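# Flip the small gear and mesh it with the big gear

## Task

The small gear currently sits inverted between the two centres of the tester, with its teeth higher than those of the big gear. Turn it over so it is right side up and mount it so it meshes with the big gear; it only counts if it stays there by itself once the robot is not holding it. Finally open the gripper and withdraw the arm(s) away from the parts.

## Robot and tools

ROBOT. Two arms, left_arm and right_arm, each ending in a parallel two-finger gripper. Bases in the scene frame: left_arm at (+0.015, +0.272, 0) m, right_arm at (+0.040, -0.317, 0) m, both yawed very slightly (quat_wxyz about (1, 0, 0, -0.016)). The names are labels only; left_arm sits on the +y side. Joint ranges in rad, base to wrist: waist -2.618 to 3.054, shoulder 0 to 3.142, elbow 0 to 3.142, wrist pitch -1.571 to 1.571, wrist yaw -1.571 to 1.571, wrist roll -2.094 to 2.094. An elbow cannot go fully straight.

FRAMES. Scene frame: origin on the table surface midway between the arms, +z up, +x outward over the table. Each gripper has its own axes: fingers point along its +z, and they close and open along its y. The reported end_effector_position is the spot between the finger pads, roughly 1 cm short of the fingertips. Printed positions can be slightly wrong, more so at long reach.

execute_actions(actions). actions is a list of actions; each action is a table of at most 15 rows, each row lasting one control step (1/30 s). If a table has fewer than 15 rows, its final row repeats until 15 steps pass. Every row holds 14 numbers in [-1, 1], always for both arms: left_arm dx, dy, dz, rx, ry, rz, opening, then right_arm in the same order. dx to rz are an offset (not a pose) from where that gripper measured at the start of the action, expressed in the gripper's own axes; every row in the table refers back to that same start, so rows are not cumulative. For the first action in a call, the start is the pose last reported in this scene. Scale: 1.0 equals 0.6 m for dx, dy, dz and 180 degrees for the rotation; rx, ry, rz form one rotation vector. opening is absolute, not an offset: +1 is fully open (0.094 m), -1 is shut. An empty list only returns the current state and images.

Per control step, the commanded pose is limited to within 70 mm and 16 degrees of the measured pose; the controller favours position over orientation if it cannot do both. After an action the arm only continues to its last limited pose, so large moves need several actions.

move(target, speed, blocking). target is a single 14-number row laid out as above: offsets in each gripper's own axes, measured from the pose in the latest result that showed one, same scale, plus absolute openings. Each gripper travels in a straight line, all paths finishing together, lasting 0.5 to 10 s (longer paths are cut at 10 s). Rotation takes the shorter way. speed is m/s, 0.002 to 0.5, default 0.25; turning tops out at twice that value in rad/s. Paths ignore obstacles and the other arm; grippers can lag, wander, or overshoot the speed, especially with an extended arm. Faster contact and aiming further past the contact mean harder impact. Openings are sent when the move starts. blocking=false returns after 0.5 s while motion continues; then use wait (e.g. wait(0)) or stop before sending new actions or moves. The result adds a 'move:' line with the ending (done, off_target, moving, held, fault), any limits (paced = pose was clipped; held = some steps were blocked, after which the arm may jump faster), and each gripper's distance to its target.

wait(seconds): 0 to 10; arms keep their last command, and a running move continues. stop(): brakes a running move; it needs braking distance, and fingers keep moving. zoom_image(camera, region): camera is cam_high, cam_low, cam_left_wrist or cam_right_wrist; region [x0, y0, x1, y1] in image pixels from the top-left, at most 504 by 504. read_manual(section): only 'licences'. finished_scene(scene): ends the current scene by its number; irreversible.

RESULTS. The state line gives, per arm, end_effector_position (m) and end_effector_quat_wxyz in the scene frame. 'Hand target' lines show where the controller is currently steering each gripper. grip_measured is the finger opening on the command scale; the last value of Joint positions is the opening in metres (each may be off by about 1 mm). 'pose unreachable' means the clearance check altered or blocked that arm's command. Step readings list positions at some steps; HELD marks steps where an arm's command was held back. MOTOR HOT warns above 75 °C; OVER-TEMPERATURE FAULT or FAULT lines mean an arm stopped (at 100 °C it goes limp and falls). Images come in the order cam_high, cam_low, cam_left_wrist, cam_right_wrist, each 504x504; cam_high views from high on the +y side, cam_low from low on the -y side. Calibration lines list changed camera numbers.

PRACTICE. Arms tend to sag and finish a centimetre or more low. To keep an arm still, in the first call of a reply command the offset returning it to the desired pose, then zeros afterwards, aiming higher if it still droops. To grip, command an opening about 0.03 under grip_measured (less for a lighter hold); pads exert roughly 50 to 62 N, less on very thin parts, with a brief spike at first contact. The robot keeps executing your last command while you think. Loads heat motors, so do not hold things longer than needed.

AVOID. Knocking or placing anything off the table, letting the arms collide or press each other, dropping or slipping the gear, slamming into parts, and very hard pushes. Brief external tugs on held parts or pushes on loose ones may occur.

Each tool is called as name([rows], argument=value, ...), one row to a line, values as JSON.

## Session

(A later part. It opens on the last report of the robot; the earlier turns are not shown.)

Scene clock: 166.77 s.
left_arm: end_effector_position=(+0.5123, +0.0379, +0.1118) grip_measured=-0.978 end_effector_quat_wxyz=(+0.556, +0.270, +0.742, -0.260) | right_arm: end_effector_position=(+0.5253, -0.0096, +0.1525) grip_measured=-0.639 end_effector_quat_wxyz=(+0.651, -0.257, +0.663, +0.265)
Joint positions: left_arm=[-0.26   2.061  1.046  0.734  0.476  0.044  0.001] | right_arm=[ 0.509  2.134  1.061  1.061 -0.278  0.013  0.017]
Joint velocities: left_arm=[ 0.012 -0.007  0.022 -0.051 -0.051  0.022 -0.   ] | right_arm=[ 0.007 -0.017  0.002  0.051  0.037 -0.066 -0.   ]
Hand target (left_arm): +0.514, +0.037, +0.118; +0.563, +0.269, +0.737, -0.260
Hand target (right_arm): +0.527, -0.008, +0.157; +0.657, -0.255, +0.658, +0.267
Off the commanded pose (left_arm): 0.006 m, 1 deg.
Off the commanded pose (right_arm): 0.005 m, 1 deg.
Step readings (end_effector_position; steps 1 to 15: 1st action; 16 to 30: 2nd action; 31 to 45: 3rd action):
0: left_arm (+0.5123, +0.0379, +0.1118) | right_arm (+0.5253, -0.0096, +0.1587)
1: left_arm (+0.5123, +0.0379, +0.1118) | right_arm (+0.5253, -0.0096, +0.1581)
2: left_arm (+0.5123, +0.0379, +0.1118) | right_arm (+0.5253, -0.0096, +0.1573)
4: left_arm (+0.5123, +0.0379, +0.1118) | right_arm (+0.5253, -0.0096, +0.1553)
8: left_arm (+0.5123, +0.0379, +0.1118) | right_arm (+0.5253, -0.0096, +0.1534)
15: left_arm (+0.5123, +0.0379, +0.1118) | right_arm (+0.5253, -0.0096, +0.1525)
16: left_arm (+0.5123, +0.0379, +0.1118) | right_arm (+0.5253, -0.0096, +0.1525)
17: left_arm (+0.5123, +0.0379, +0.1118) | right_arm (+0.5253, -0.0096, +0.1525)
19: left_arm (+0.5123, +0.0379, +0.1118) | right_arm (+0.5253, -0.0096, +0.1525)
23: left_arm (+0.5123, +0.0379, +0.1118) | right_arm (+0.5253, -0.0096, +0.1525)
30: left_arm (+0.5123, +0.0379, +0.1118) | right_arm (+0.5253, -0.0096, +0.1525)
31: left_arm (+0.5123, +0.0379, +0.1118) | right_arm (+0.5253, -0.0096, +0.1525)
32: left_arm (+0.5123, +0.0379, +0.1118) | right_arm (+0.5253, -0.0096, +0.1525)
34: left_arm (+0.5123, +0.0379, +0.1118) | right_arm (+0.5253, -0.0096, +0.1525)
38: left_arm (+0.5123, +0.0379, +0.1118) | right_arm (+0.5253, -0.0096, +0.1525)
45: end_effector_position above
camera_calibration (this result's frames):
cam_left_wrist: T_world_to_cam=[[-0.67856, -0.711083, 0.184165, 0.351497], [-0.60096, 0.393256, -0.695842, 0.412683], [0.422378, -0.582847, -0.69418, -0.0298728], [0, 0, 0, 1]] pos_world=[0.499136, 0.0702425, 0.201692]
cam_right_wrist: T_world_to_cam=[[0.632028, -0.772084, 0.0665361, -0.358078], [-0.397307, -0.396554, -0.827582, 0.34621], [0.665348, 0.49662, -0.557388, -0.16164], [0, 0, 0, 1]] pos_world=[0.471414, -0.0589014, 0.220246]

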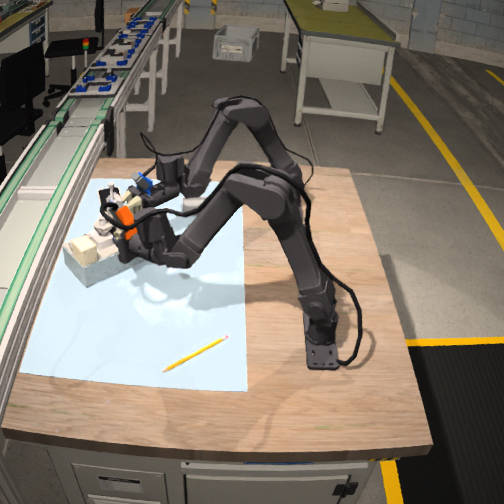

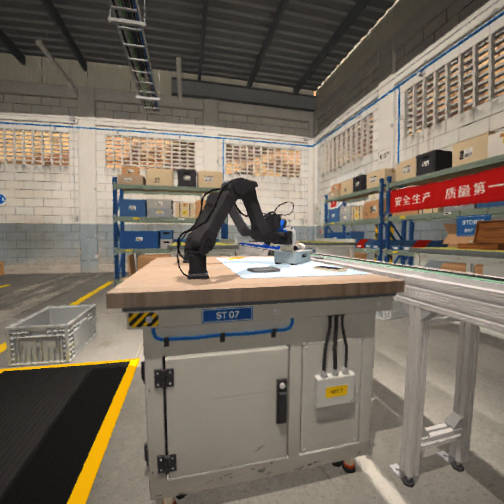

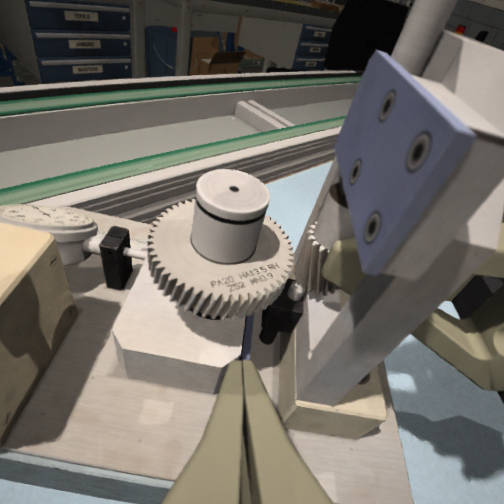

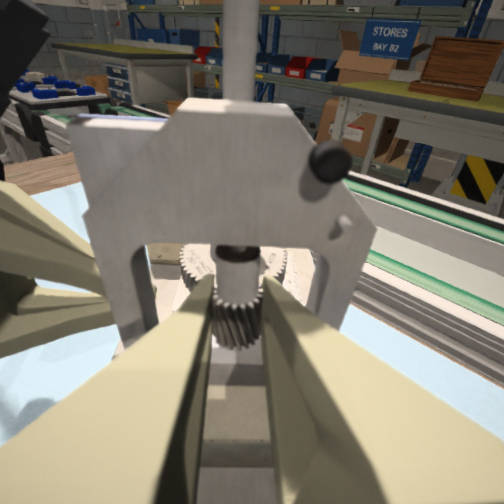

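Lift against the spring via pitch.

execute_actions([
  [[-0.01,0,0,0,-0.003,0,-1,-0.03,0,0.003,0,-0.024,0,-0.68]],
  [[-0.01,0,0,0,-0.003,0,-1,-0.03,0,0.003,0,-0.024,0,-0.68]],
])

zoom_image(camera="cam_left_wrist", region=[210,180,390,360])

Scene clock: 167.93 s.
left_arm: end_effector_position=(+0.5123, +0.0379, +0.1118) grip_measured=-0.978 end_effector_quat_wxyz=(+0.556, +0.269, +0.742, -0.260) | right_arm: end_effector_position=(+0.5262, -0.0096, +0.1532) grip_measured=-0.639 end_effector_quat_wxyz=(+0.659, -0.249, +0.656, +0.271)
Joint positions: left_arm=[-0.26   2.061  1.046  0.734  0.476  0.042  0.001] | right_arm=[ 0.509  2.153  1.061  1.109 -0.276  0.032  0.017]
Joint velocities: left_arm=[ 0.017 -0.012  0.002 -0.022 -0.066 -0.007  0.001] | right_arm=[ 0.002  0.007 -0.002  0.022  0.022 -0.007  0.002]
Hand target (left_arm): +0.514, +0.037, +0.118; +0.560, +0.268, +0.739, -0.261
Hand target (right_arm): +0.527, -0.009, +0.171; +0.679, -0.243, +0.634, +0.278
Off the commanded pose (left_arm): 0.006 m, 1 deg.
Off the commanded pose (right_arm): 0.018 m, 4 deg.
Step readings (end_effector_position; steps 1 to 15: 1st action; 16 to 30: 2nd action):
0: left_arm (+0.5123, +0.0379, +0.1118) | right_arm (+0.5253, -0.0096, +0.1525)
1: left_arm (+0.5123, +0.0379, +0.1118) | right_arm (+0.5253, -0.0096, +0.1530)
2: left_arm (+0.5123, +0.0379, +0.1118) | right_arm (+0.5254, -0.0095, +0.1530)
4: left_arm (+0.5123, +0.0379, +0.1118) | right_arm (+0.5255, -0.0095, +0.1531)
8: left_arm (+0.5123, +0.0379, +0.1118) | right_arm (+0.5256, -0.0094, +0.1531)
15: left_arm (+0.5123, +0.0379, +0.1118) | right_arm (+0.5256, -0.0094, +0.1532)
16: left_arm (+0.5123, +0.0379, +0.1118) | right_arm (+0.5257, -0.0094, +0.1529)
17: left_arm (+0.5123, +0.0379, +0.1118) | right_arm (+0.5257, -0.0094, +0.1532)
19: left_arm (+0.5123, +0.0379, +0.1118) | right_arm (+0.5258, -0.0094, +0.1531)
23: left_arm (+0.5123, +0.0379, +0.1118) | right_arm (+0.5259, -0.0094, +0.1533)
30: end_effector_position above
camera_calibration (this result's frames):
cam_left_wrist: T_world_to_cam=[[-0.677869, -0.711175, 0.186344, 0.350903], [-0.602273, 0.391826, -0.695514, 0.413373], [0.421618, -0.583697, -0.693928, -0.0294794], [0, 0, 0, 1]] pos_world=[0.499259, 0.0703761, 0.201661]
cam_right_wrist: T_world_to_cam=[[0.629556, -0.775076, 0.0539946, -0.355469], [-0.388, -0.37384, -0.842437, 0.344709], [0.673138, 0.509412, -0.536083, -0.169064], [0, 0, 0, 1]] pos_world=[0.471339, -0.0605266, 0.218957]

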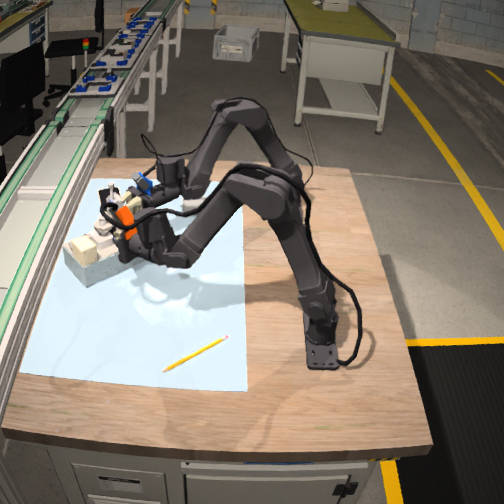

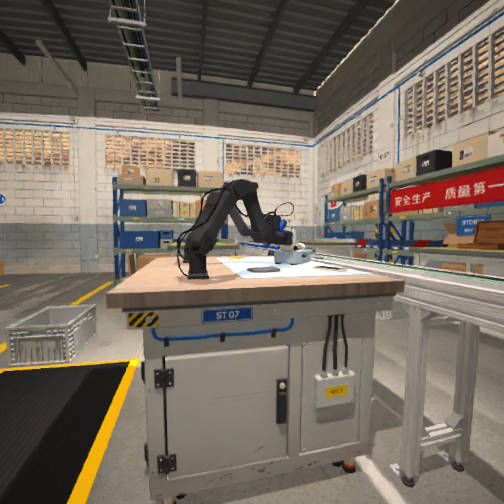

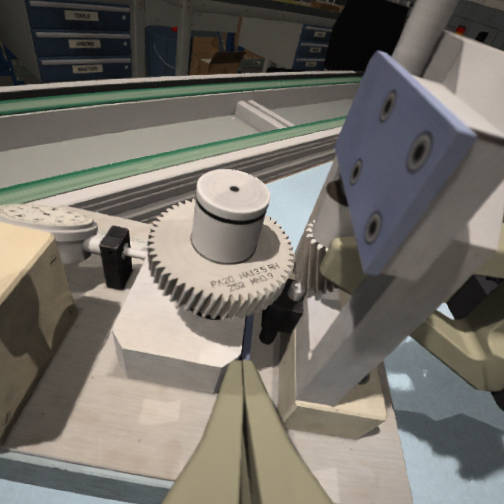

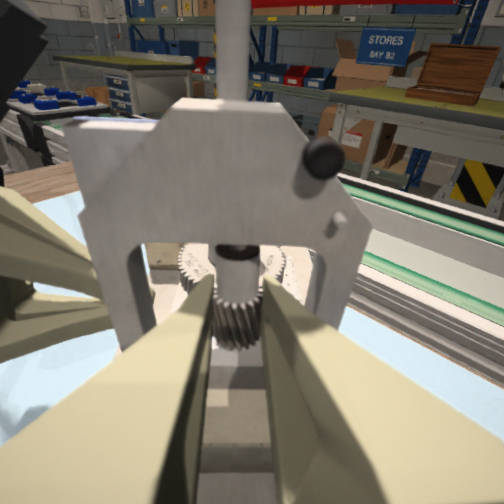

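Region (210, 180, 390, 360) of cam_left_wrist's 504x504 image, scaled by 2.800, with more detail than that image has.

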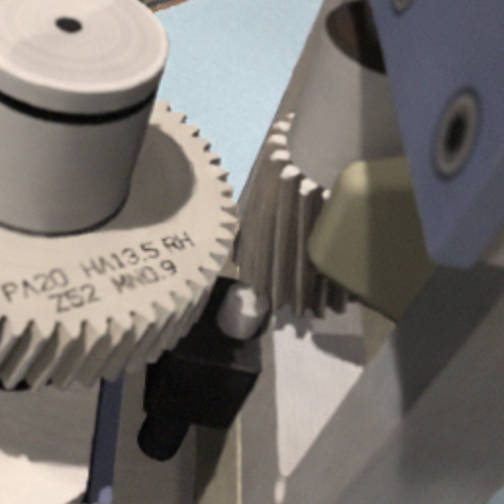

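execute_actions([
  [[-0.01,0,0,0,-0.003,0,-1,-0.065,0,0.0,0,-0.02,0,-0.68]],
  [[-0.01,0,0,0,-0.003,0,-1,-0.065,0,0.0,0,-0.02,0,-0.68]],
])

zoom_image(camera="cam_left_wrist", region=[210,180,390,360])

Scene clock: 169.07 s.
left_arm: end_effector_position=(+0.5123, +0.0379, +0.1118) grip_measured=-0.978 end_effector_quat_wxyz=(+0.556, +0.268, +0.742, -0.261) | right_arm: end_effector_position=(+0.5247, -0.0109, +0.1531) grip_measured=-0.639 end_effector_quat_wxyz=(+0.635, -0.246, +0.680, +0.272)
Joint positions: left_arm=[-0.26   2.061  1.046  0.734  0.476  0.039  0.001] | right_arm=[ 0.509  2.104  1.061  0.997 -0.273  0.044  0.017]
Joint velocities: left_arm=[-0.002 -0.022 -0.022 -0.022  0.007 -0.037  0.   ] | right_arm=[-0.012  0.002 -0.022 -0.051  0.007  0.095 -0.001]
Hand target (left_arm): +0.514, +0.037, +0.118; +0.559, +0.267, +0.740, -0.262
Hand target (right_arm): +0.526, -0.011, +0.192; +0.668, -0.239, +0.647, +0.280
Off the commanded pose (left_arm): 0.006 m, 1 deg.
Off the commanded pose (right_arm): 0.039 m, 5 deg.
Step readings (end_effector_position; steps 1 to 15: 1st action; 16 to 30: 2nd action):
0: left_arm (+0.5123, +0.0379, +0.1118) | right_arm (+0.5262, -0.0096, +0.1532)
1: left_arm (+0.5123, +0.0379, +0.1118) | right_arm (+0.5261, -0.0097, +0.1538)
2: left_arm (+0.5123, +0.0379, +0.1118) | right_arm (+0.5261, -0.0098, +0.1536)
4: left_arm (+0.5123, +0.0379, +0.1118) | right_arm (+0.5258, -0.0100, +0.1536)
8: left_arm (+0.5123, +0.0379, +0.1118) | right_arm (+0.5256, -0.0101, +0.1535)
15: left_arm (+0.5123, +0.0379, +0.1118) | right_arm (+0.5256, -0.0102, +0.1535)
16: left_arm (+0.5123, +0.0379, +0.1118) | right_arm (+0.5255, -0.0102, +0.1536)
17: left_arm (+0.5123, +0.0379, +0.1118) | right_arm (+0.5253, -0.0103, +0.1538)
19: left_arm (+0.5123, +0.0379, +0.1118) | right_arm (+0.5249, -0.0105, +0.1536)
23: left_arm (+0.5123, +0.0379, +0.1118) | right_arm (+0.5247, -0.0108, +0.1533)
30: end_effector_position above
camera_calibration (this result's frames):
cam_left_wrist: T_world_to_cam=[[-0.677174, -0.711263, 0.188523, 0.350307], [-0.603584, 0.390396, -0.695181, 0.414062], [0.420858, -0.584548, -0.693673, -0.0290866], [0, 0, 0, 1]] pos_world=[0.499381, 0.0705098, 0.201631]
cam_right_wrist: T_world_to_cam=[[0.629714, -0.776296, 0.0287334, -0.351809], [-0.442465, -0.388829, -0.808107, 0.366713], [0.638502, 0.496162, -0.588335, -0.141369], [0, 0, 0, 1]] pos_world=[0.474061, -0.0603768, 0.22328]

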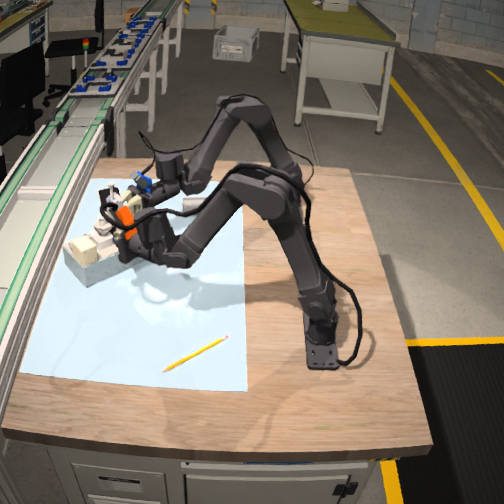

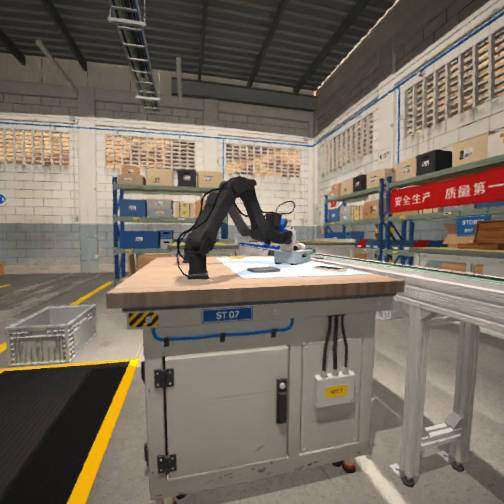

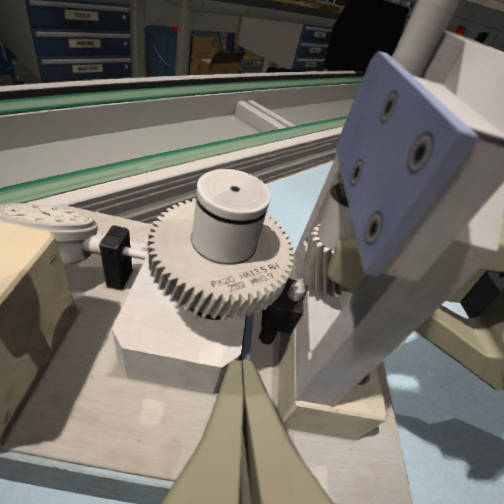

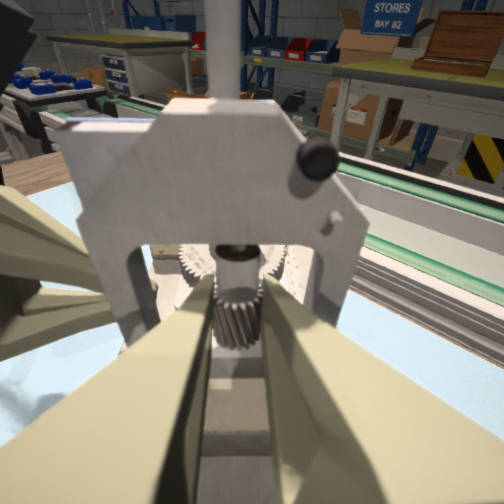

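Region (210, 180, 390, 360) of cam_left_wrist's 504x504 image, scaled by 2.800, with more detail than that image has.

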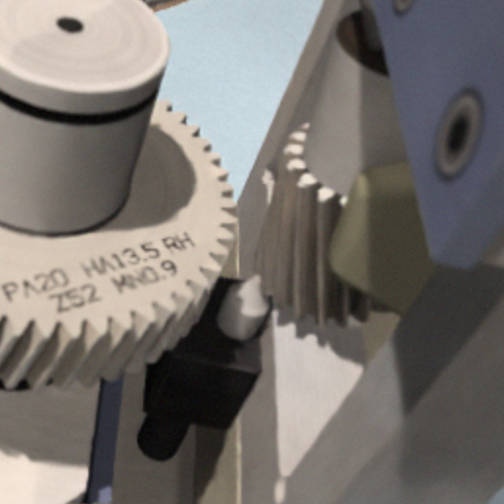

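execute_actions(actions=[])

Scene clock: 169.73 s.
left_arm: end_effector_position=(+0.5123, +0.0379, +0.1118) grip_measured=-0.978 end_effector_quat_wxyz=(+0.556, +0.268, +0.742, -0.261) | right_arm: end_effector_position=(+0.5247, -0.0109, +0.1530) grip_measured=-0.639 end_effector_quat_wxyz=(+0.635, -0.246, +0.680, +0.272)
Joint positions: left_arm=[-0.26   2.061  1.046  0.734  0.476  0.039  0.001] | right_arm=[ 0.509  2.104  1.061  0.996 -0.273  0.044  0.017]
Joint velocities: left_arm=[-0.007 -0.002  0.002 -0.007 -0.022 -0.007  0.   ] | right_arm=[ 0.012 -0.007 -0.007 -0.022 -0.037 -0.095  0.   ]
Hand target (left_arm): +0.514, +0.037, +0.118; +0.559, +0.267, +0.740, -0.262
Hand target (right_arm): +0.526, -0.011, +0.192; +0.668, -0.239, +0.647, +0.280
Off the commanded pose (left_arm): 0.006 m, 1 deg.
Off the commanded pose (right_arm): 0.040 m, 5 deg.
camera_calibration (this result's frames):
cam_left_wrist: T_world_to_cam=[[-0.677174, -0.711263, 0.188523, 0.350307], [-0.603584, 0.390396, -0.695181, 0.414062], [0.420858, -0.584548, -0.693673, -0.0290866], [0, 0, 0, 1]] pos_world=[0.499381, 0.0705098, 0.201631]
cam_right_wrist: T_world_to_cam=[[0.629723, -0.776291, 0.0286562, -0.351798], [-0.442739, -0.38897, -0.807889, 0.366745], [0.638303, 0.496059, -0.588638, -0.14127], [0, 0, 0, 1]] pos_world=[0.474081, -0.0603665, 0.223214]

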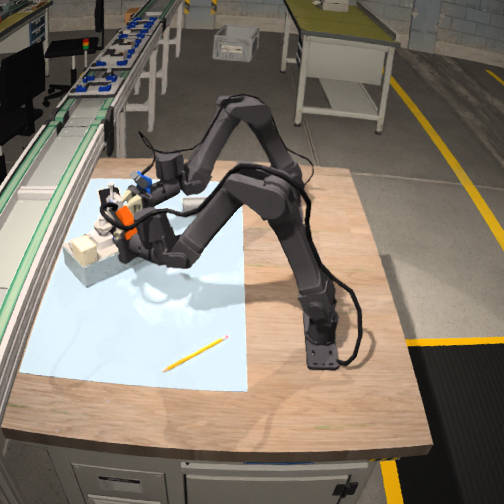

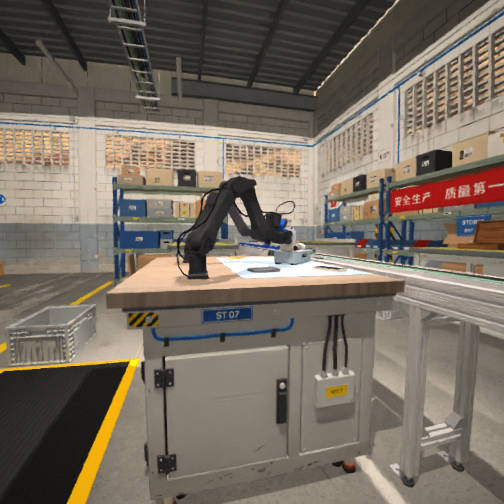

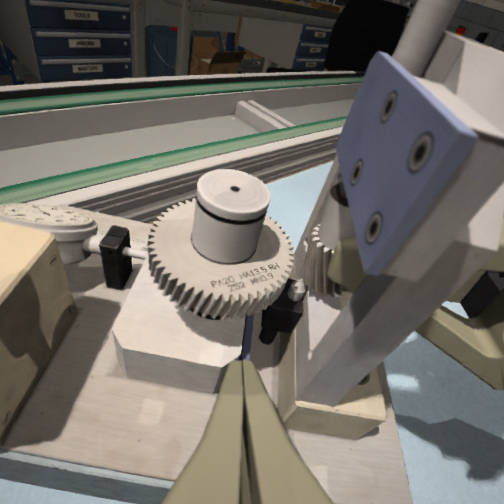

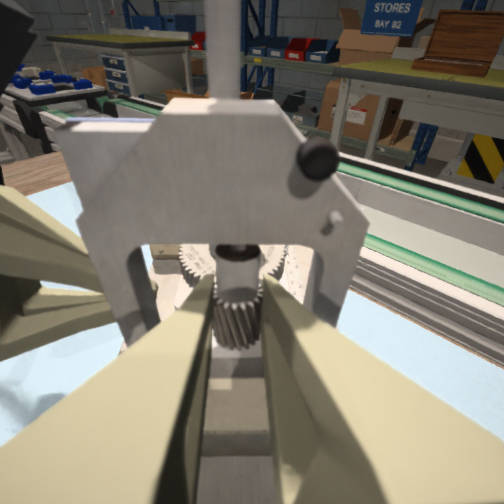

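zoom_image(camera="cam_left_wrist", region=[60, 160, 400, 420])

zoom_image(camera="cam_high", region=[50, 160, 210, 300])

Region (60, 160, 400, 420) of cam_left_wrist's 504x504 image, scaled by 1.482, with more detail than that image has; it fills the top 385 rows of this view, and the rest is white.

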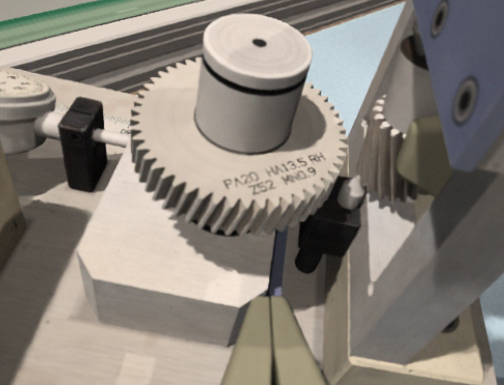

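Region (50, 160, 210, 300) of cam_high's 504x504 image, scaled by 3.150, with more detail than that image has; it fills the top 441 rows of this view, and the rest is white.

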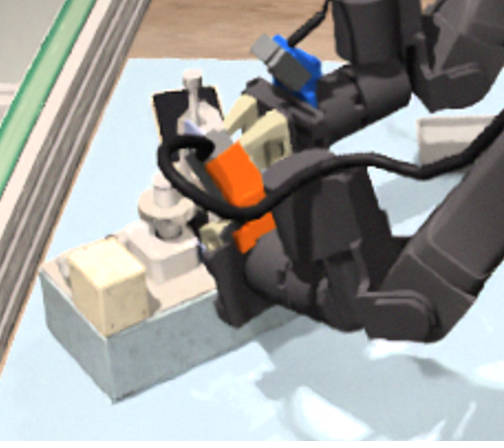

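move(target=[-0.24,-0.021,-0.099,-0.03,0.178,-0.003,-0.15, -0.008,0,0.003,0,-0.005,0,-0.68], speed=0.15)

Scene clock: 173.20 s.
left_arm: end_effector_position=(+0.4959, +0.0627, +0.2562) grip_measured=-0.153 end_effector_quat_wxyz=(+0.329, +0.299, +0.884, -0.145) | right_arm: end_effector_position=(+0.5247, -0.0110, +0.1521) grip_measured=-0.639 end_effector_quat_wxyz=(+0.634, -0.246, +0.681, +0.271)
Joint positions: left_arm=[-0.287  2.007  2.109 -0.983  0.277  0.231  0.04 ] | right_arm=[ 0.509  2.104  1.061  0.993 -0.273  0.044  0.017]
Joint velocities: left_arm=[-0.012 -0.012  0.022 -0.037  0.051 -0.051  0.   ] | right_arm=[-0.007 -0.002  0.002  0.007 -0.007 -0.051 -0.001]
Hand target (left_arm): +0.495, +0.058, +0.267; +0.339, +0.306, +0.878, -0.144
Hand target (right_arm): +0.526, -0.010, +0.158; +0.641, -0.244, +0.675, +0.273
Off the commanded pose (left_arm): 0.014 m, 1 deg.
Off the commanded pose (right_arm): 0.006 m, 1 deg.
move: off_target (left_arm)
camera_calibration (this result's frames):
cam_left_wrist: T_world_to_cam=[[-0.572025, -0.808001, 0.141144, 0.295673], [-0.816663, 0.544996, -0.189843, 0.461382], [0.0764698, -0.223862, -0.971616, 0.311918], [0, 0, 0, 1]] pos_world=[0.522074, 0.0572793, 0.348922]
cam_right_wrist: T_world_to_cam=[[0.629523, -0.776481, 0.0279029, -0.351613], [-0.445614, -0.390229, -0.805698, 0.367136], [0.636498, 0.494772, -0.591669, -0.140388], [0, 0, 0, 1]] pos_world=[0.474306, -0.0602936, 0.222548]

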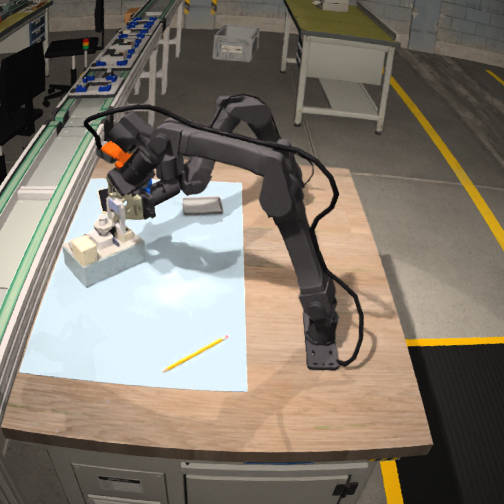

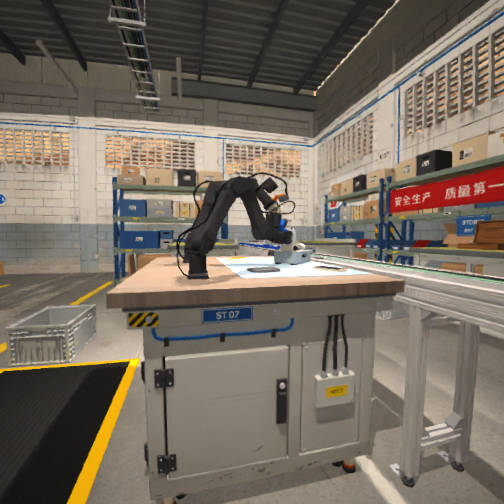

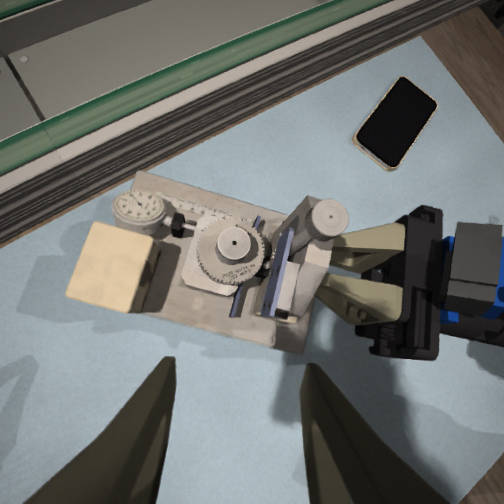

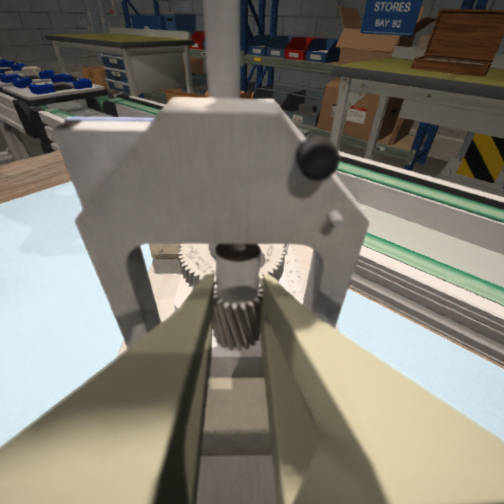

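move(target=[-0.044,-0.064,0.026,0,-0.005,0,-0.15, -0.008,0,0.002,0,-0.005,0,-0.68], speed=0.1)

Scene clock: 174.50 s.
left_arm: end_effector_position=(+0.4950, +0.0159, +0.2568) grip_measured=-0.153 end_effector_quat_wxyz=(+0.329, +0.299, +0.884, -0.146) | right_arm: end_effector_position=(+0.5247, -0.0110, +0.1521) grip_measured=-0.639 end_effector_quat_wxyz=(+0.634, -0.246, +0.681, +0.271)
Joint positions: left_arm=[-0.39   2.084  2.223 -0.999  0.215  0.15   0.04 ] | right_arm=[ 0.509  2.104  1.061  0.993 -0.273  0.044  0.017]
Joint velocities: left_arm=[-0.012 -0.002 -0.007  0.022  0.037 -0.007 -0.   ] | right_arm=[-0.007  0.007  0.012 -0.007  0.051 -0.125  0.001]
Hand target (left_arm): +0.496, +0.015, +0.265; +0.337, +0.297, +0.881, -0.146
Hand target (right_arm): +0.526, -0.010, +0.157; +0.639, -0.244, +0.676, +0.273
Off the commanded pose (left_arm): 0.008 m, 1 deg.
Off the commanded pose (right_arm): 0.005 m, 1 deg.
move: done
camera_calibration (this result's frames):
cam_left_wrist: T_world_to_cam=[[-0.574118, -0.806051, 0.143773, 0.257597], [-0.81524, 0.546464, -0.191733, 0.486055], [0.0759796, -0.227287, -0.970859, 0.302113], [0, 0, 0, 1]] pos_world=[0.521188, 0.0106914, 0.349466]
cam_right_wrist: T_world_to_cam=[[0.629523, -0.776481, 0.0279029, -0.351613], [-0.445614, -0.390229, -0.805698, 0.367136], [0.636498, 0.494772, -0.591669, -0.140388], [0, 0, 0, 1]] pos_world=[0.474306, -0.0602936, 0.222548]

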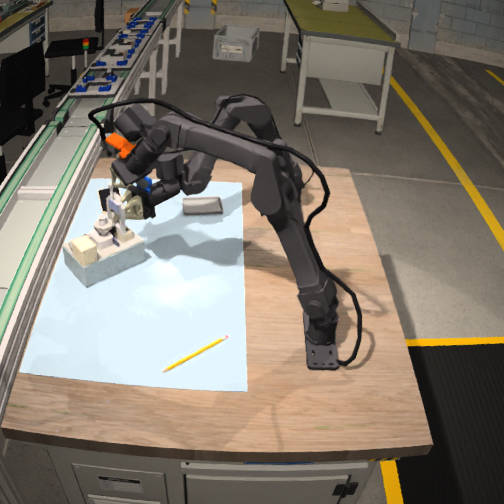

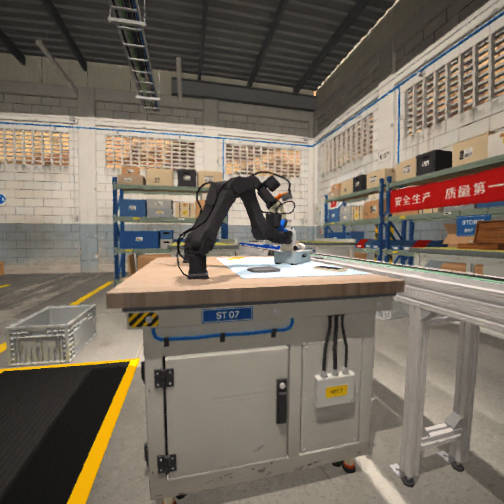

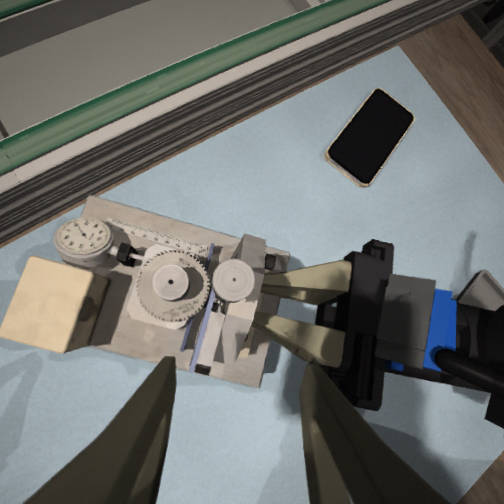

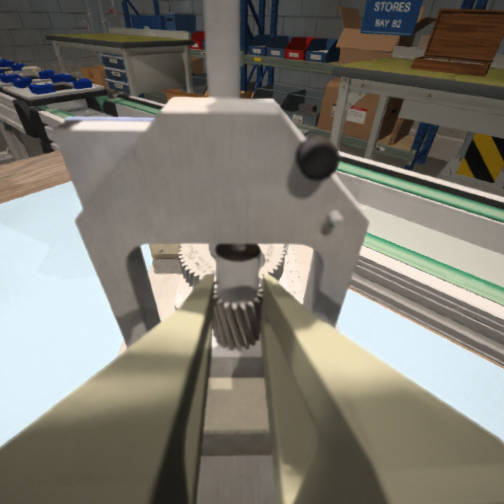

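move(target=[-0.014,0.004,0.082,0,-0.005,0,-0.15, -0.008,0,0.002,0,-0.005,0,-0.68], speed=0.06)

Scene clock: 175.80 s.
left_arm: end_effector_position=(+0.5194, -0.0007, +0.2083) grip_measured=-0.153 end_effector_quat_wxyz=(+0.309, +0.296, +0.892, -0.145) | right_arm: end_effector_position=(+0.5247, -0.0110, +0.1521) grip_measured=-0.639 end_effector_quat_wxyz=(+0.634, -0.246, +0.681, +0.271)
Joint positions: left_arm=[-0.401  2.217  2.261 -0.945  0.207  0.135  0.04 ] | right_arm=[ 0.509  2.104  1.061  0.993 -0.273  0.044  0.017]
Joint velocities: left_arm=[-0.017  0.002  0.032 -0.037  0.022  0.037  0.   ] | right_arm=[-0.012 -0.012  0.012  0.051  0.007 -0.066  0.001]
Hand target (left_arm): +0.525, -0.008, +0.226; +0.337, +0.298, +0.881, -0.149
Hand target (right_arm): +0.526, -0.010, +0.157; +0.639, -0.244, +0.676, +0.273
Off the commanded pose (left_arm): 0.020 m, 3 deg.
Off the commanded pose (right_arm): 0.005 m, 1 deg.
move: off_target (left_arm)
camera_calibration (this result's frames):
cam_left_wrist: T_world_to_cam=[[-0.5637, -0.811293, 0.155069, 0.257402], [-0.825175, 0.544853, -0.149066, 0.502009], [0.0364461, -0.211987, -0.976593, 0.271158], [0, 0, 0, 1]] pos_world=[0.54946, -0.00721042, 0.299728]
cam_right_wrist: T_world_to_cam=[[0.629523, -0.776481, 0.0279029, -0.351613], [-0.445614, -0.390229, -0.805698, 0.367136], [0.636498, 0.494772, -0.591669, -0.140388], [0, 0, 0, 1]] pos_world=[0.474306, -0.0602936, 0.222548]

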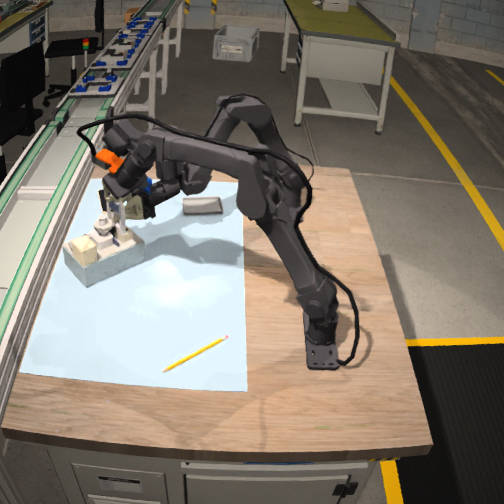

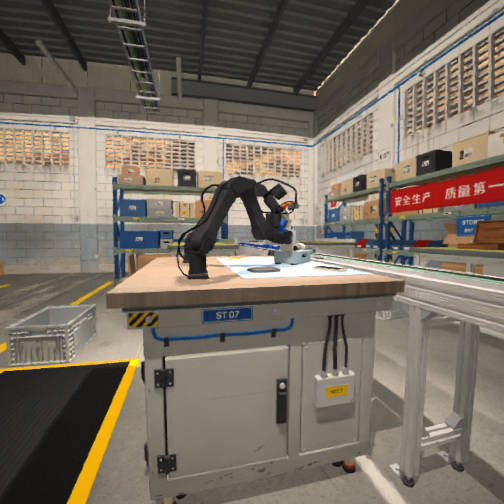

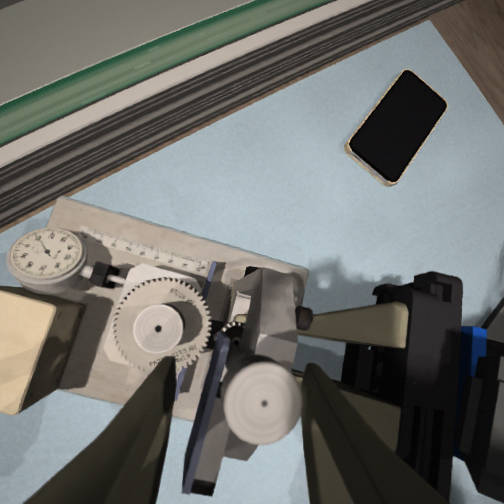

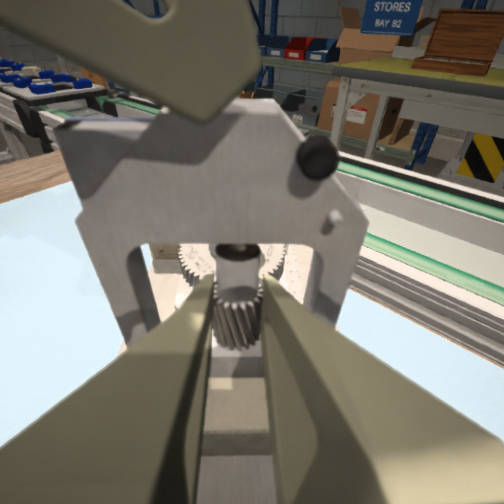

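execute_actions([
  [[-0.015,-0.002,0,0,-0.012,0,-0.15, -0.008,0,0.002,0,-0.005,0,-0.68],[-0.015,-0.002,0,0,-0.012,0,-0.15, -0.008,0,0.002,0,-0.005,0,-0.68],[-0.015,-0.002,0,0,-0.012,0,-0.15, -0.008,0,0.002,0,-0.005,0,-0.68],[-0.032,-0.006,0,0.004,-0.025,0,-0.15, -0.008,0,0.002,0,-0.005,0,-0.68]],
])

wait(seconds=0.4)

Scene clock: 176.47 s.
left_arm: end_effector_position=(+0.5279, -0.0059, +0.2173) grip_measured=-0.153 end_effector_quat_wxyz=(+0.332, +0.290, +0.884, -0.153) | right_arm: end_effector_position=(+0.5247, -0.0110, +0.1521) grip_measured=-0.639 end_effector_quat_wxyz=(+0.634, -0.246, +0.681, +0.271)
Joint positions: left_arm=[-0.401  2.217  2.263 -0.893  0.213  0.119  0.04 ] | right_arm=[ 0.509  2.104  1.061  0.993 -0.273  0.044  0.017]
Joint velocities: left_arm=[-0.022 -0.007 -0.017  0.007  0.051  0.007 -0.   ] | right_arm=[-0.007  0.007 -0.007 -0.022 -0.007  0.007 -0.001]
Hand target (left_arm): +0.529, -0.012, +0.221; +0.342, +0.292, +0.879, -0.162
Hand target (right_arm): +0.526, -0.010, +0.157; +0.639, -0.244, +0.676, +0.273
Off the commanded pose (left_arm): 0.007 m, 2 deg.
Off the commanded pose (right_arm): 0.005 m, 1 deg.
Step readings (end_effector_position):
0: left_arm (+0.5199, -0.0009, +0.2091) | right_arm (+0.5247, -0.0110, +0.1521)
1: left_arm (+0.5201, -0.0010, +0.2093) | right_arm (+0.5247, -0.0110, +0.1521)
2: left_arm (+0.5205, -0.0012, +0.2096) | right_arm (+0.5247, -0.0110, +0.1521)
4: left_arm (+0.5215, -0.0018, +0.2107) | right_arm (+0.5247, -0.0110, +0.1521)
8: left_arm (+0.5256, -0.0045, +0.2148) | right_arm (+0.5247, -0.0110, +0.1521)
15: end_effector_position above
camera_calibration (this result's frames):
cam_left_wrist: T_world_to_cam=[[-0.563875, -0.810059, 0.160776, 0.255444], [-0.822261, 0.532522, -0.200764, 0.522837], [0.0770142, -0.245406, -0.966356, 0.254748], [0, 0, 0, 1]] pos_world=[0.554328, -0.00898102, 0.310075]
cam_right_wrist: T_world_to_cam=[[0.629523, -0.776481, 0.0279029, -0.351613], [-0.445614, -0.390229, -0.805698, 0.367136], [0.636498, 0.494772, -0.591669, -0.140388], [0, 0, 0, 1]] pos_world=[0.474306, -0.0602936, 0.222548]

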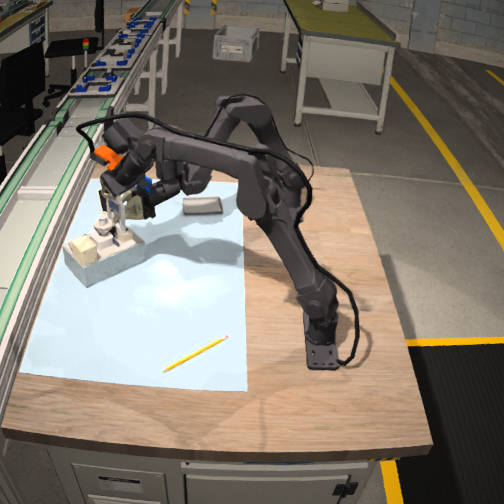

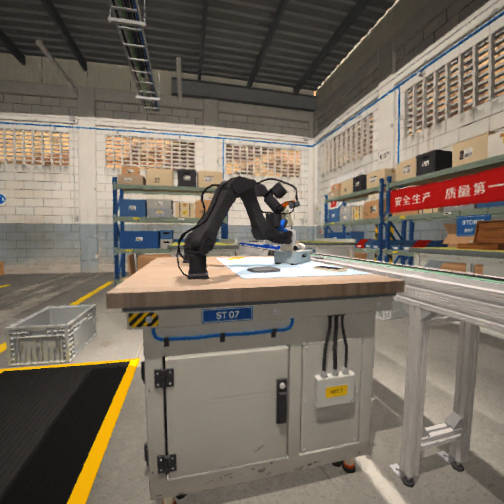

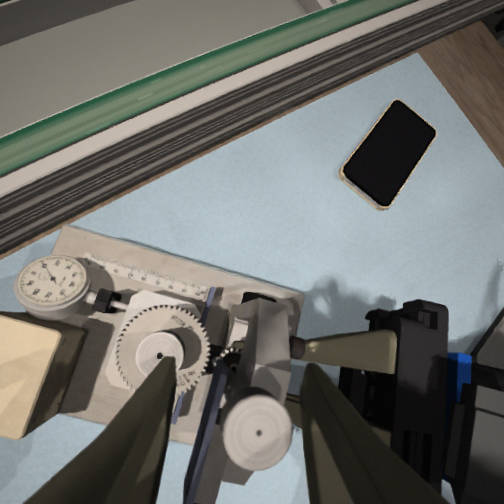

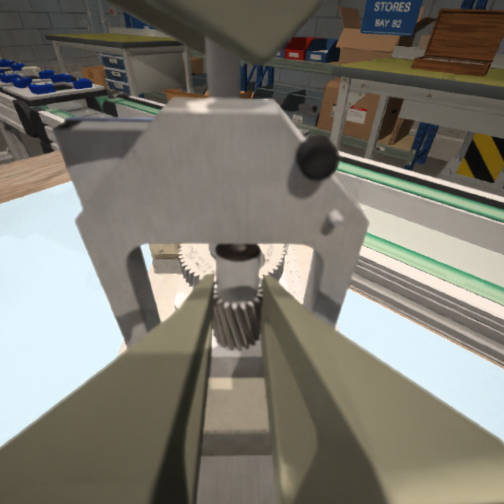

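Scene clock: 176.87 s.
left_arm: end_effector_position=(+0.5285, -0.0062, +0.2179) grip_measured=-0.153 end_effector_quat_wxyz=(+0.334, +0.290, +0.884, -0.154) | right_arm: end_effector_position=(+0.5247, -0.0110, +0.1521) grip_measured=-0.639 end_effector_quat_wxyz=(+0.634, -0.246, +0.681, +0.271)
Joint positions: left_arm=[-0.401  2.217  2.263 -0.889  0.213  0.118  0.04 ] | right_arm=[ 0.509  2.104  1.061  0.993 -0.273  0.044  0.017]
Joint velocities: left_arm=[ 0.007 -0.002  0.007 -0.037 -0.051  0.022 -0.   ] | right_arm=[-0.012 -0.002  0.002 -0.007  0.037  0.066  0.001]
Hand target (left_arm): +0.529, -0.012, +0.221; +0.342, +0.292, +0.879, -0.162
Hand target (right_arm): +0.526, -0.010, +0.157; +0.639, -0.244, +0.676, +0.273
Off the commanded pose (left_arm): 0.006 m, 1 deg.
Off the commanded pose (right_arm): 0.005 m, 1 deg.
wait: 0.40 s; at rest by 0.17 s
camera_calibration (this result's frames):
cam_left_wrist: T_world_to_cam=[[-0.563799, -0.810022, 0.16123, 0.255255], [-0.822073, 0.531582, -0.203999, 0.52416], [0.0795371, -0.247557, -0.965603, 0.253666], [0, 0, 0, 1]] pos_world=[0.554635, -0.00907532, 0.310714]
cam_right_wrist: T_world_to_cam=[[0.629523, -0.776481, 0.0279029, -0.351613], [-0.445614, -0.390229, -0.805698, 0.367136], [0.636498, 0.494772, -0.591669, -0.140388], [0, 0, 0, 1]] pos_world=[0.474306, -0.0602936, 0.222548]

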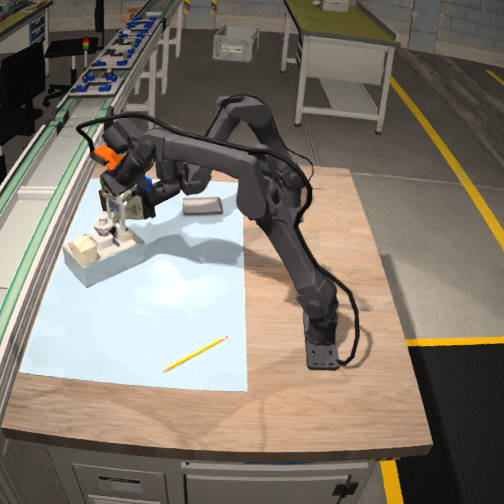

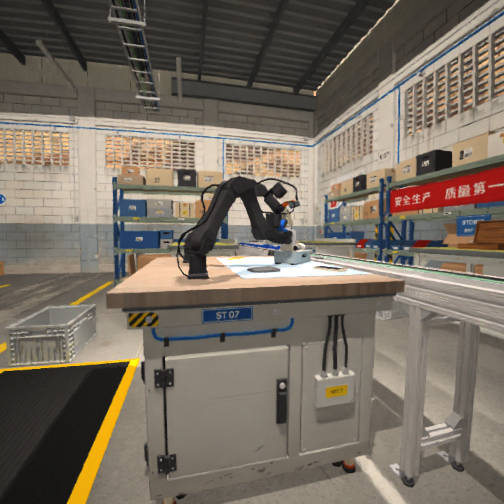

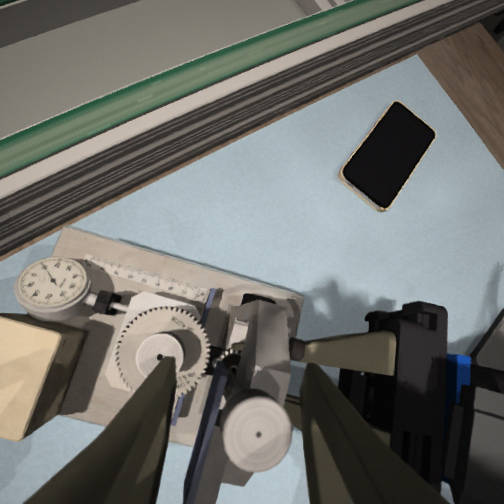

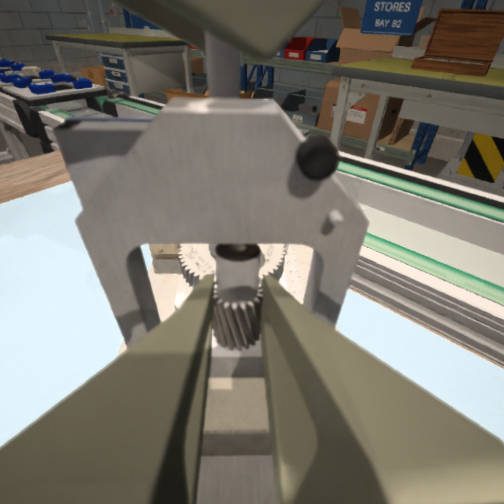

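Close then lift.

execute_actions([
  [[-0.006,-0.008,0,0.006,-0.004,0,-0.5, -0.008,0,0.002,0,-0.005,0,-0.68]],
  [[-0.006,-0.006,0,0.004,-0.004,0,-0.73, -0.008,0,0.002,0,-0.005,0,-0.68]],
  [[-0.04,-0.004,-0.045,0,-0.015,0,-0.73, -0.008,0,0.002,0,-0.005,0,-0.68]],
  [[-0.07,-0.008,-0.08,0,-0.03,0,-0.73, -0.008,0,0.002,0,-0.005,0,-0.68]],
  [[-0.06,-0.006,-0.07,0,-0.036,0,-0.73, -0.008,0,0.002,0,-0.005,0,-0.68]],
])

Scene clock: 179.63 s.
left_arm: end_effector_position=(+0.5258, -0.0080, +0.2321) grip_measured=-0.703 end_effector_quat_wxyz=(+0.320, +0.290, +0.888, -0.158) | right_arm: end_effector_position=(+0.5248, -0.0111, +0.1523) grip_measured=-0.639 end_effector_quat_wxyz=(+0.634, -0.246, +0.681, +0.271)
Joint positions: left_arm=[-0.403  2.289  2.463 -1.045  0.223  0.115  0.014] | right_arm=[ 0.509  2.104  1.061  0.993 -0.272  0.044  0.017]
Joint velocities: left_arm=[-0.007 -0.012 -0.002 -0.022 -0.037 -0.051 -0.   ] | right_arm=[-0.007  0.002  0.027 -0.007  0.007  0.022 -0.001]
Hand target (left_arm): +0.524, -0.004, +0.286; +0.370, +0.281, +0.868, -0.173
Hand target (right_arm): +0.526, -0.010, +0.157; +0.640, -0.243, +0.676, +0.273
Off the commanded pose (left_arm): 0.055 m, 7 deg.
Off the commanded pose (right_arm): 0.005 m, 1 deg.
Step readings (end_effector_position; steps 1 to 15: 1st action; 16 to 30: 2nd action; 31 to 45: 3rd action; 46 to 60: 4th action; 61 to 75: 5th action):
0: left_arm (+0.5285, -0.0062, +0.2179) | right_arm (+0.5247, -0.0110, +0.1521)
1: left_arm (+0.5284, -0.0064, +0.2179) | right_arm (+0.5247, -0.0110, +0.1521)
2: left_arm (+0.5283, -0.0065, +0.2180) | right_arm (+0.5247, -0.0110, +0.1521)
4: left_arm (+0.5281, -0.0068, +0.2180) | right_arm (+0.5247, -0.0110, +0.1521)
8: left_arm (+0.5279, -0.0070, +0.2181) | right_arm (+0.5247, -0.0110, +0.1521)
15: left_arm (+0.5279, -0.0071, +0.2181) | right_arm (+0.5247, -0.0110, +0.1521)
16: left_arm (+0.5277, -0.0074, +0.2181) | right_arm (+0.5247, -0.0110, +0.1521)
17: left_arm (+0.5268, -0.0089, +0.2182) | right_arm (+0.5247, -0.0111, +0.1521)
19: left_arm (+0.5268, -0.0088, +0.2182) | right_arm (+0.5247, -0.0111, +0.1520)
23: left_arm (+0.5268, -0.0088, +0.2182) | right_arm (+0.5247, -0.0111, +0.1520)
30: left_arm (+0.5268, -0.0088, +0.2182) | right_arm (+0.5247, -0.0111, +0.1520)
31: left_arm (+0.5266, -0.0087, +0.2196) | right_arm (+0.5247, -0.0111, +0.1520)
32: left_arm (+0.5267, -0.0086, +0.2200) | right_arm (+0.5247, -0.0111, +0.1520)
34: left_arm (+0.5265, -0.0085, +0.2199) | right_arm (+0.5247, -0.0111, +0.1522)
38: left_arm (+0.5263, -0.0084, +0.2200) | right_arm (+0.5247, -0.0111, +0.1522)
45: left_arm (+0.5263, -0.0084, +0.2198) | right_arm (+0.5247, -0.0111, +0.1522)
46: left_arm (+0.5263, -0.0084, +0.2221) | right_arm (+0.5247, -0.0111, +0.1522)
47: left_arm (+0.5263, -0.0085, +0.2237) | right_arm (+0.5248, -0.0111, +0.1522)
49: left_arm (+0.5261, -0.0084, +0.2296) | right_arm (+0.5248, -0.0111, +0.1522)
53: left_arm (+0.5260, -0.0081, +0.2328) | right_arm (+0.5248, -0.0111, +0.1523)
60: left_arm (+0.5259, -0.0080, +0.2322) | right_arm (+0.5248, -0.0111, +0.1523)
61: left_arm (+0.5258, -0.0080, +0.2321) | right_arm (+0.5248, -0.0111, +0.1523)
62: left_arm (+0.5258, -0.0080, +0.2321) | right_arm (+0.5248, -0.0111, +0.1523)
64: left_arm (+0.5258, -0.0080, +0.2321) | right_arm (+0.5248, -0.0111, +0.1523)
68: left_arm (+0.5258, -0.0080, +0.2321) | right_arm (+0.5248, -0.0111, +0.1523)
75: end_effector_position above
camera_calibration (this result's frames):
cam_left_wrist: T_world_to_cam=[[-0.562934, -0.807735, 0.175128, 0.246382], [-0.825008, 0.536426, -0.177786, 0.521289], [0.0496606, -0.244564, -0.968361, 0.283558], [0, 0, 0, 1]] pos_world=[0.554683, -0.0112736, 0.324116]
cam_right_wrist: T_world_to_cam=[[0.628912, -0.776969, 0.0280945, -0.351469], [-0.445351, -0.389635, -0.806131, 0.367225], [0.637286, 0.494473, -0.591069, -0.140805], [0, 0, 0, 1]] pos_world=[0.47432, -0.0603727, 0.22268]

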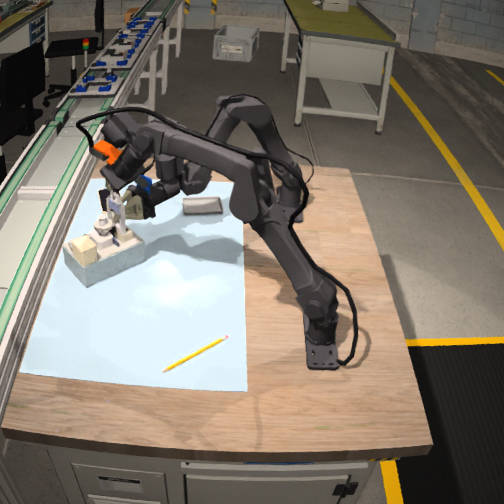

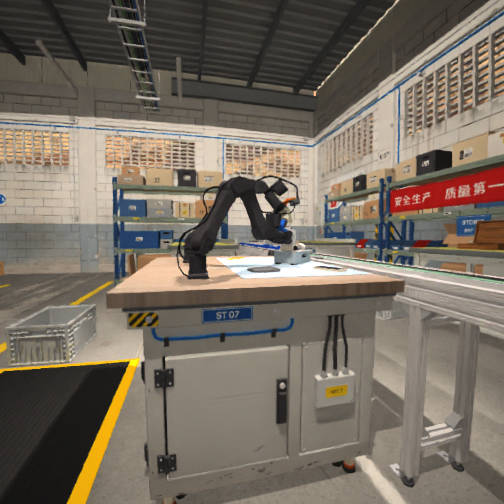

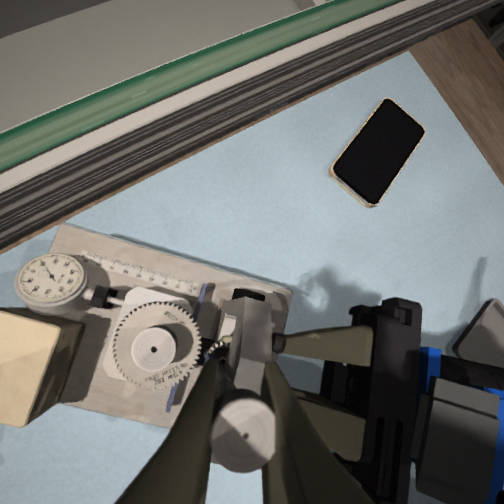

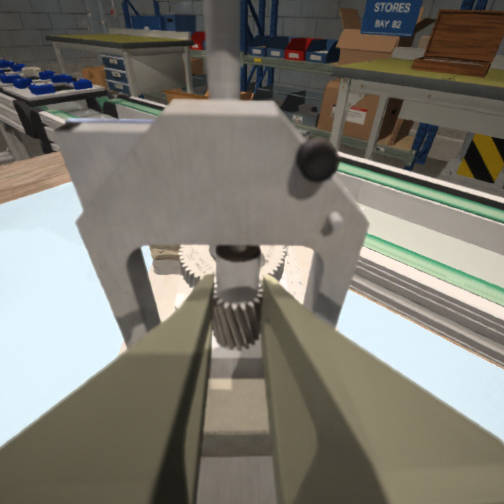

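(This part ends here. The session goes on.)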